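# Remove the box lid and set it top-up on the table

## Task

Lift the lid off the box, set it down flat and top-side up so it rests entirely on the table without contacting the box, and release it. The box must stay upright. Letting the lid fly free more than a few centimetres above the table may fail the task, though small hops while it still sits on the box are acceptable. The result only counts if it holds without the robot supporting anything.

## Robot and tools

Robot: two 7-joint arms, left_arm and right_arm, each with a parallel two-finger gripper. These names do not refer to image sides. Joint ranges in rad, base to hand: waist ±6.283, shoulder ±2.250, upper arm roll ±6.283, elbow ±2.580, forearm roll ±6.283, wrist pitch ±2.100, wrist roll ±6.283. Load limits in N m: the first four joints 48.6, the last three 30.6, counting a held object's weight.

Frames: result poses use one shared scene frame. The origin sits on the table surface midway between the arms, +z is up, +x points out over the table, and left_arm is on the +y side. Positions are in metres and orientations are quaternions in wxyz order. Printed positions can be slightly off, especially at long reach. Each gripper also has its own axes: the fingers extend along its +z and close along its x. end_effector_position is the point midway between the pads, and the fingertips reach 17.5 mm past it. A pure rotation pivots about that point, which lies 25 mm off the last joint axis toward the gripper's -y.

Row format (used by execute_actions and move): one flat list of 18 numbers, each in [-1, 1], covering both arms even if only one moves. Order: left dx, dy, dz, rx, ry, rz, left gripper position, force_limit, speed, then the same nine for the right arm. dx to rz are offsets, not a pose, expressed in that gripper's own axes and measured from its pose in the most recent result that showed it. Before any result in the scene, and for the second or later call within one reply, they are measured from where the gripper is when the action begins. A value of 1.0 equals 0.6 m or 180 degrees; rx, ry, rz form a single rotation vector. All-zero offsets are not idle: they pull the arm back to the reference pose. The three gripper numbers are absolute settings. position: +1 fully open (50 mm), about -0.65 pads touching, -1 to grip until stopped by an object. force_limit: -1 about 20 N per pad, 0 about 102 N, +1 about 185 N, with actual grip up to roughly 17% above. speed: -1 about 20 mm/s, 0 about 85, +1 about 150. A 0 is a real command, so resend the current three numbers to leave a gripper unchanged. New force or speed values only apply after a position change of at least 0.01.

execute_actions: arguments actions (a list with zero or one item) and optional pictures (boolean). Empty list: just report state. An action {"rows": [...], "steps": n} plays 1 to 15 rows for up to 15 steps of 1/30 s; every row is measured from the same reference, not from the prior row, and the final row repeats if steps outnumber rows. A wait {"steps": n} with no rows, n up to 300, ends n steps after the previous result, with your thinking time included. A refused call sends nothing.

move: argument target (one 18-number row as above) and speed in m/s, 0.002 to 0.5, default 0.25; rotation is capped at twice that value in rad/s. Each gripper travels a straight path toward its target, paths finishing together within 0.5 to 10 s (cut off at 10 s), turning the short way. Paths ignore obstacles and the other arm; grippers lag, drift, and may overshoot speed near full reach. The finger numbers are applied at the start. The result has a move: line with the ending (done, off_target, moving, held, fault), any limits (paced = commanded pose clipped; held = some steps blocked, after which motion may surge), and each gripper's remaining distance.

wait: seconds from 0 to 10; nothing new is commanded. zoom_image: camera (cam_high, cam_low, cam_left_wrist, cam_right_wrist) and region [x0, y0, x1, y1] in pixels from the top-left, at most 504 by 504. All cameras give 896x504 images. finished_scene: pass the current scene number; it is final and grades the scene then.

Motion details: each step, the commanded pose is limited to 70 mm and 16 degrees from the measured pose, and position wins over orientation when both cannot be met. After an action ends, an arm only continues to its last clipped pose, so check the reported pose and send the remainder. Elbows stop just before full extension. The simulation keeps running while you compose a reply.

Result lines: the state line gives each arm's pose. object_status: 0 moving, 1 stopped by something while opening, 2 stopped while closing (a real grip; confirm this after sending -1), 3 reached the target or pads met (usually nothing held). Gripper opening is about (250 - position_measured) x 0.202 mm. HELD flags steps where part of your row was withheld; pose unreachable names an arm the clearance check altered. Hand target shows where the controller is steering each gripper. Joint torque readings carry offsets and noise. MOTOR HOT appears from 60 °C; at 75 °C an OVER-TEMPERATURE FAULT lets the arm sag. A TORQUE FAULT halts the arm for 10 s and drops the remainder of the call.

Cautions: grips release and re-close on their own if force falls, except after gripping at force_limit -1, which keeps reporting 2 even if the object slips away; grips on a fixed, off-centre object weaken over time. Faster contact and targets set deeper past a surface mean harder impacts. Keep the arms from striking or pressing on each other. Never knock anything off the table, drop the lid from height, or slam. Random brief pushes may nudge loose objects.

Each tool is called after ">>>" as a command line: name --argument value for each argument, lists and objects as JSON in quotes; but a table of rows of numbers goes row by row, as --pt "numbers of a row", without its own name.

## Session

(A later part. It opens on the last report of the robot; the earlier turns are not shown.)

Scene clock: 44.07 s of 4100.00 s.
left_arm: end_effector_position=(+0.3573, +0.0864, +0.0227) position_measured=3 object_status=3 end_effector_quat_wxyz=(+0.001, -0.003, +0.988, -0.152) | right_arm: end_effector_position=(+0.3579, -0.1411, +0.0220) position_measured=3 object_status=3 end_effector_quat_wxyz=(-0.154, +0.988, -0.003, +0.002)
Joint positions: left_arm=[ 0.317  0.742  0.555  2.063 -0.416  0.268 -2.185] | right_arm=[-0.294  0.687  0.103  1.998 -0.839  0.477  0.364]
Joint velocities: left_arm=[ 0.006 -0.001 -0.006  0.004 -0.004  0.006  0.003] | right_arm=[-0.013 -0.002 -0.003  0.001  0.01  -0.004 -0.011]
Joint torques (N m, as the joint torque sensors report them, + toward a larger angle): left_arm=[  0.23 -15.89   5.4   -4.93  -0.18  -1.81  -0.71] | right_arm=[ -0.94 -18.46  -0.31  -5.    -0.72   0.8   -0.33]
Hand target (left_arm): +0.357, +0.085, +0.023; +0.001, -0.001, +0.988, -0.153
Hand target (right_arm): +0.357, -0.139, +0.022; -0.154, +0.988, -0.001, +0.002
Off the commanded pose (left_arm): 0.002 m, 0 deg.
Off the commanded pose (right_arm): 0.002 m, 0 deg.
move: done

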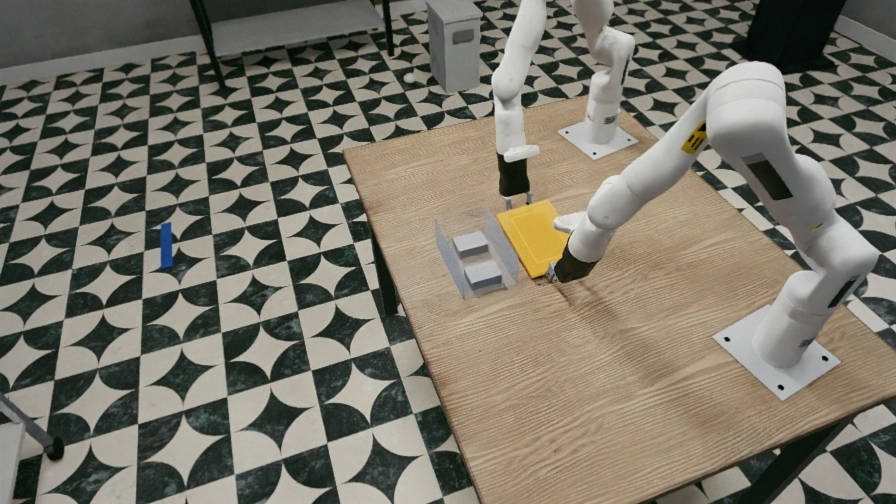

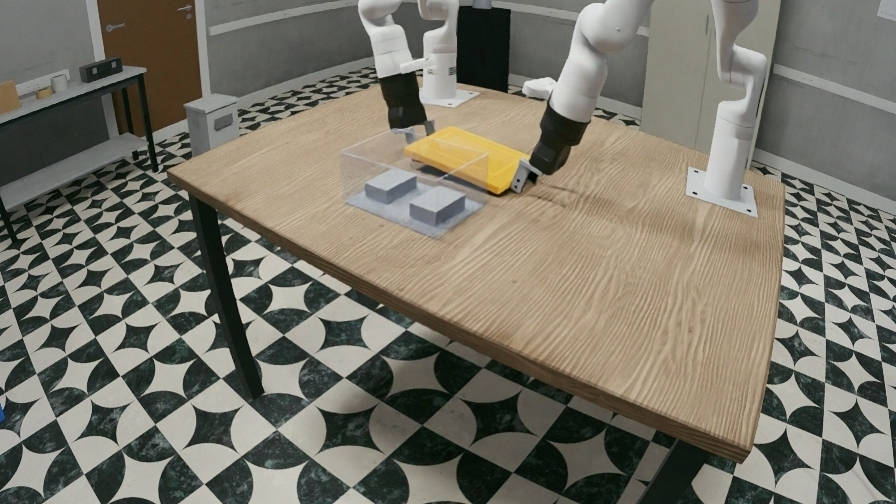

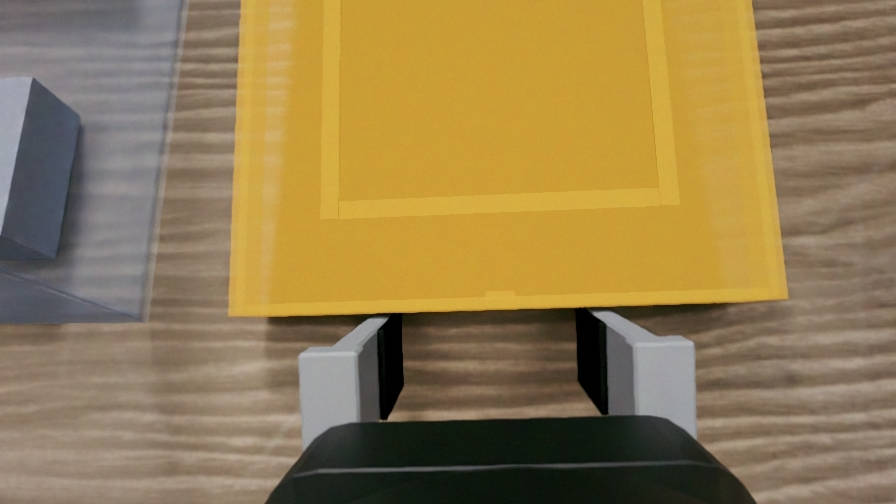

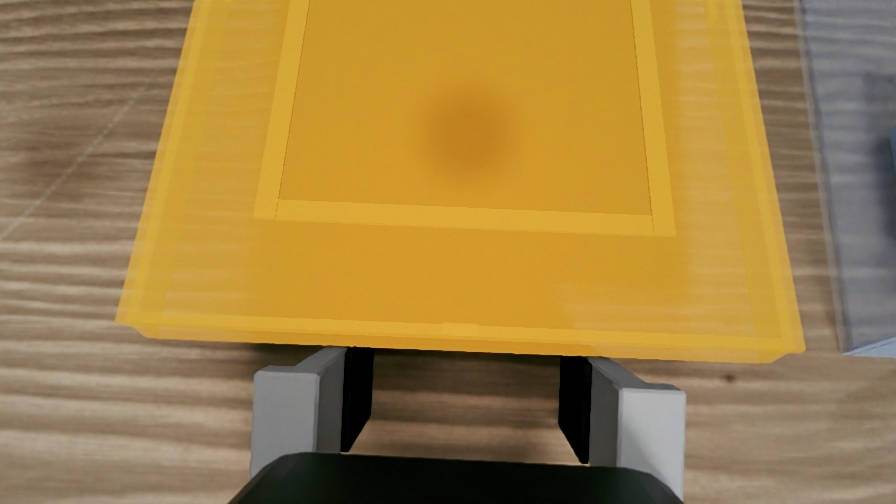

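Retract outward slowly (outward = y·0.95 − z·0.31).

>>> move --target '[0,0.032,-0.0105,0,0,0,1,0,0,0,0.032,-0.0105,0,0,0,1,0,0]' --speed 0.012

>>> move --target '[0,0.03,-0.06,0,0,0,1,0,0,0,0.03,-0.06,0,0,0,1,0,0]' --speed 0.1

Scene clock: 46.83 s of 4100.00 s.
left_arm: end_effector_position=(+0.3570, +0.1065, +0.0229) position_measured=3 object_status=3 end_effector_quat_wxyz=(+0.001, -0.003, +0.988, -0.152) | right_arm: end_effector_position=(+0.3578, -0.1612, +0.0222) position_measured=3 object_status=3 end_effector_quat_wxyz=(-0.154, +0.988, -0.003, +0.002)
Joint positions: left_arm=[ 0.26   0.733  0.568  2.1   -0.427  0.255 -2.213] | right_arm=[-0.242  0.679  0.095  2.018 -0.837  0.478  0.412]
Joint velocities: left_arm=[-0.001 -0.    -0.     0.    -0.001 -0.001 -0.   ] | right_arm=[ 0.002 -0.002 -0.001 -0.    -0.001  0.    -0.001]
Joint torques (N m, as the joint torque sensors report them, + toward a larger angle): left_arm=[ -0.79 -15.2    3.96  -3.9   -0.03  -1.17  -0.45] | right_arm=[  0.27 -17.53   0.11  -5.25  -0.84   0.82  -0.13]
Hand target (left_arm): +0.357, +0.107, +0.023; +0.001, -0.003, +0.988, -0.152
Hand target (right_arm): +0.358, -0.161, +0.022; -0.154, +0.988, -0.003, +0.002
Off the commanded pose (left_arm): 0.000 m, 0 deg.
Off the commanded pose (right_arm): 0.000 m, 0 deg.
move: done

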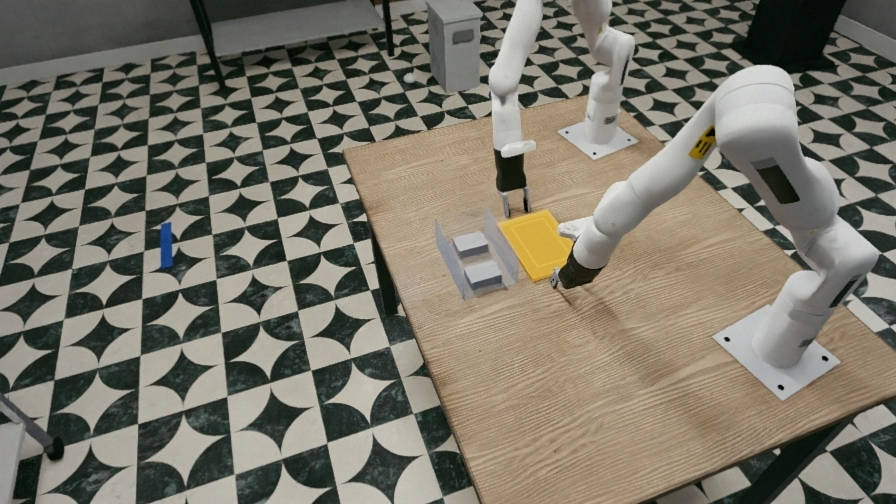

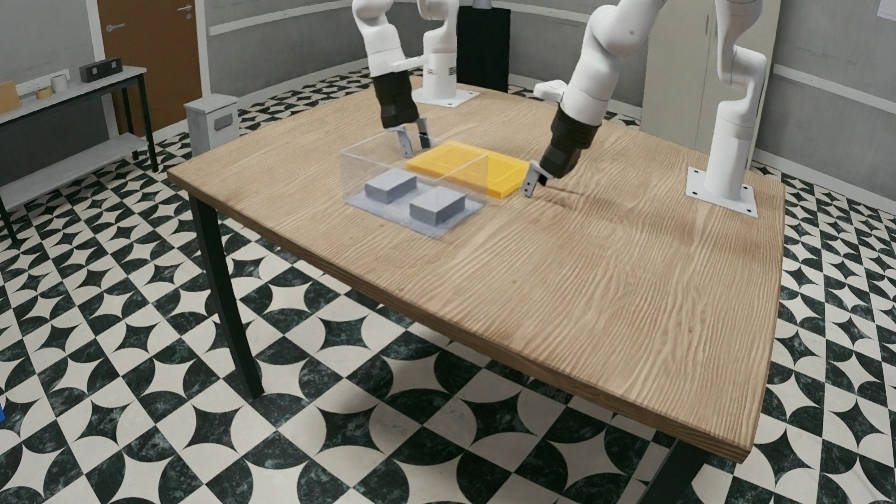

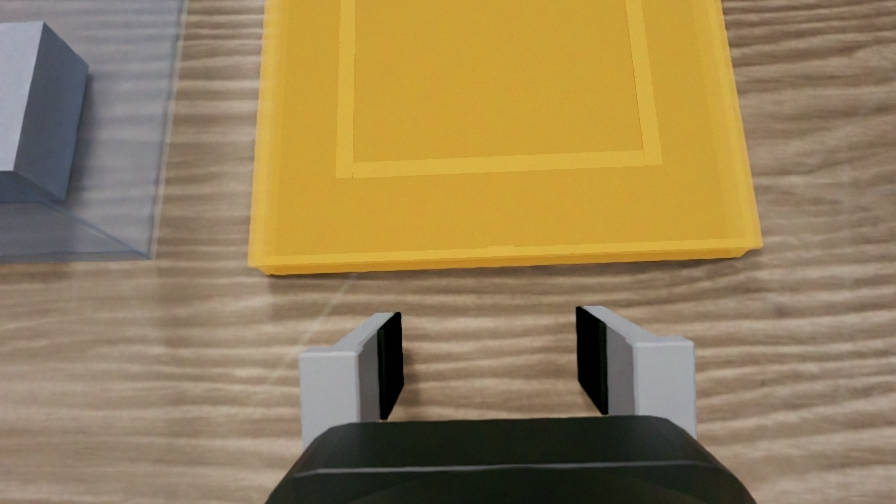

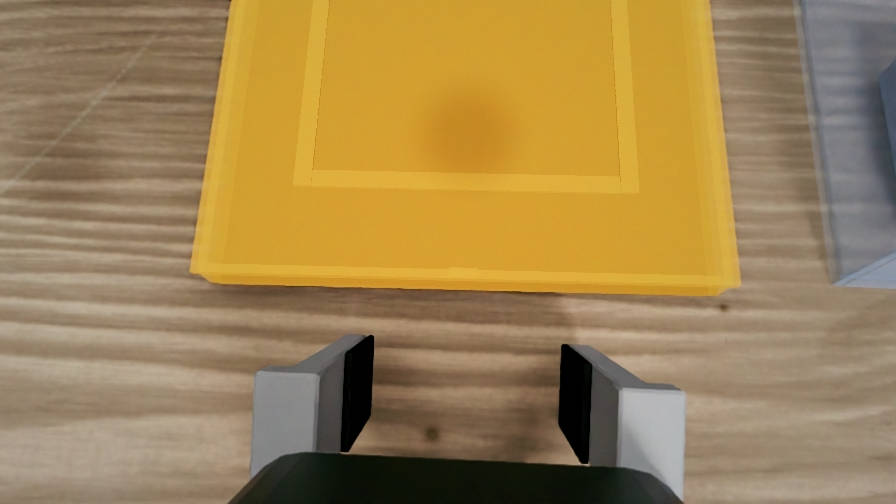

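Scene clock: 47.60 s of 4100.00 s.
left_arm: end_effector_position=(+0.3563, +0.1342, +0.0515) position_measured=3 object_status=3 end_effector_quat_wxyz=(+0.000, -0.002, +0.988, -0.152) | right_arm: end_effector_position=(+0.3574, -0.1893, +0.0510) position_measured=3 object_status=3 end_effector_quat_wxyz=(-0.154, +0.988, -0.003, +0.002)
Joint positions: left_arm=[ 0.12   0.666  0.669  2.134 -0.402  0.327 -2.275] | right_arm=[-0.215  0.606  0.15   2.029 -0.775  0.561  0.405]
Joint velocities: left_arm=[-0.012 -0.003 -0.003 -0.     0.001  0.    -0.003] | right_arm=[-0.001 -0.004  0.002  0.001 -0.     0.     0.002]
Joint torques (N m, as the joint torque sensors report them, + toward a larger angle): left_arm=[  0.14 -14.68   3.91  -4.31   0.09  -1.02  -0.69] | right_arm=[ -0.21 -16.51   0.37  -5.35  -0.95   0.65  -0.16]
Hand target (left_arm): +0.357, +0.135, +0.052; +0.001, -0.003, +0.988, -0.152
Hand target (right_arm): +0.358, -0.189, +0.051; -0.154, +0.988, -0.003, +0.002
Off the commanded pose (left_arm): 0.001 m, 0 deg.
Off the commanded pose (right_arm): 0.000 m, 0 deg.
move: done

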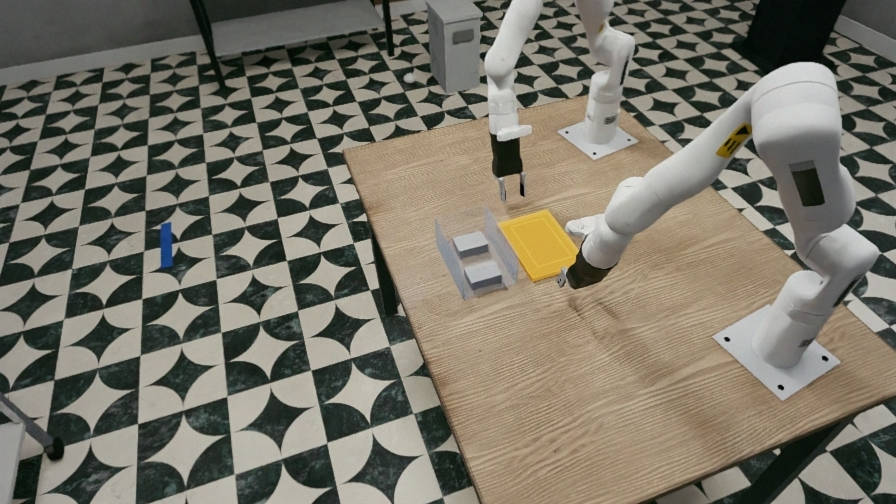

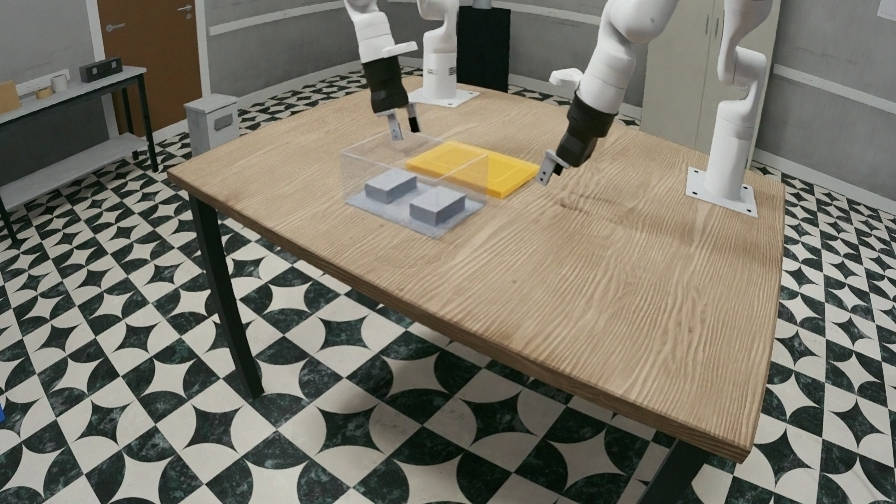

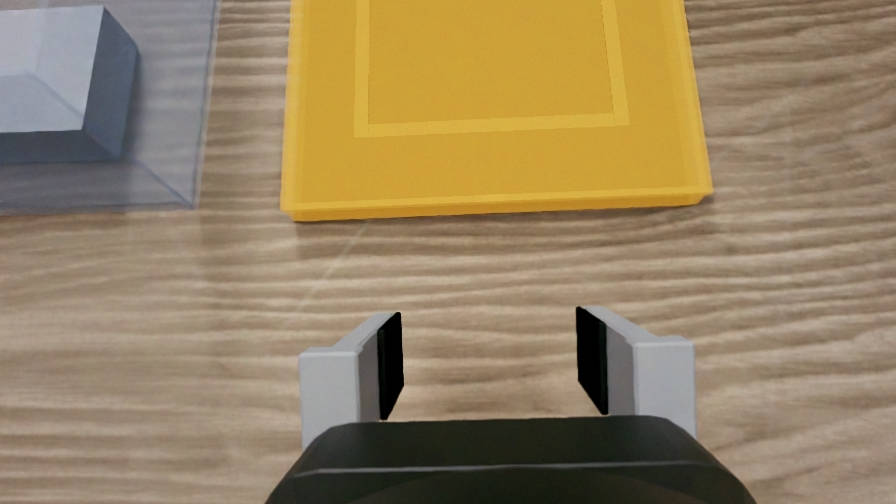

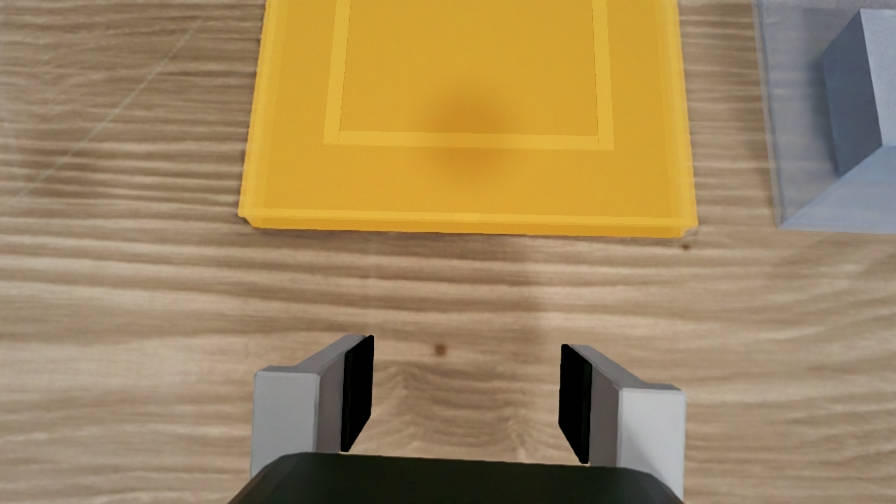

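>>> finished_scene --scene 1

The scene is finished: the task was done.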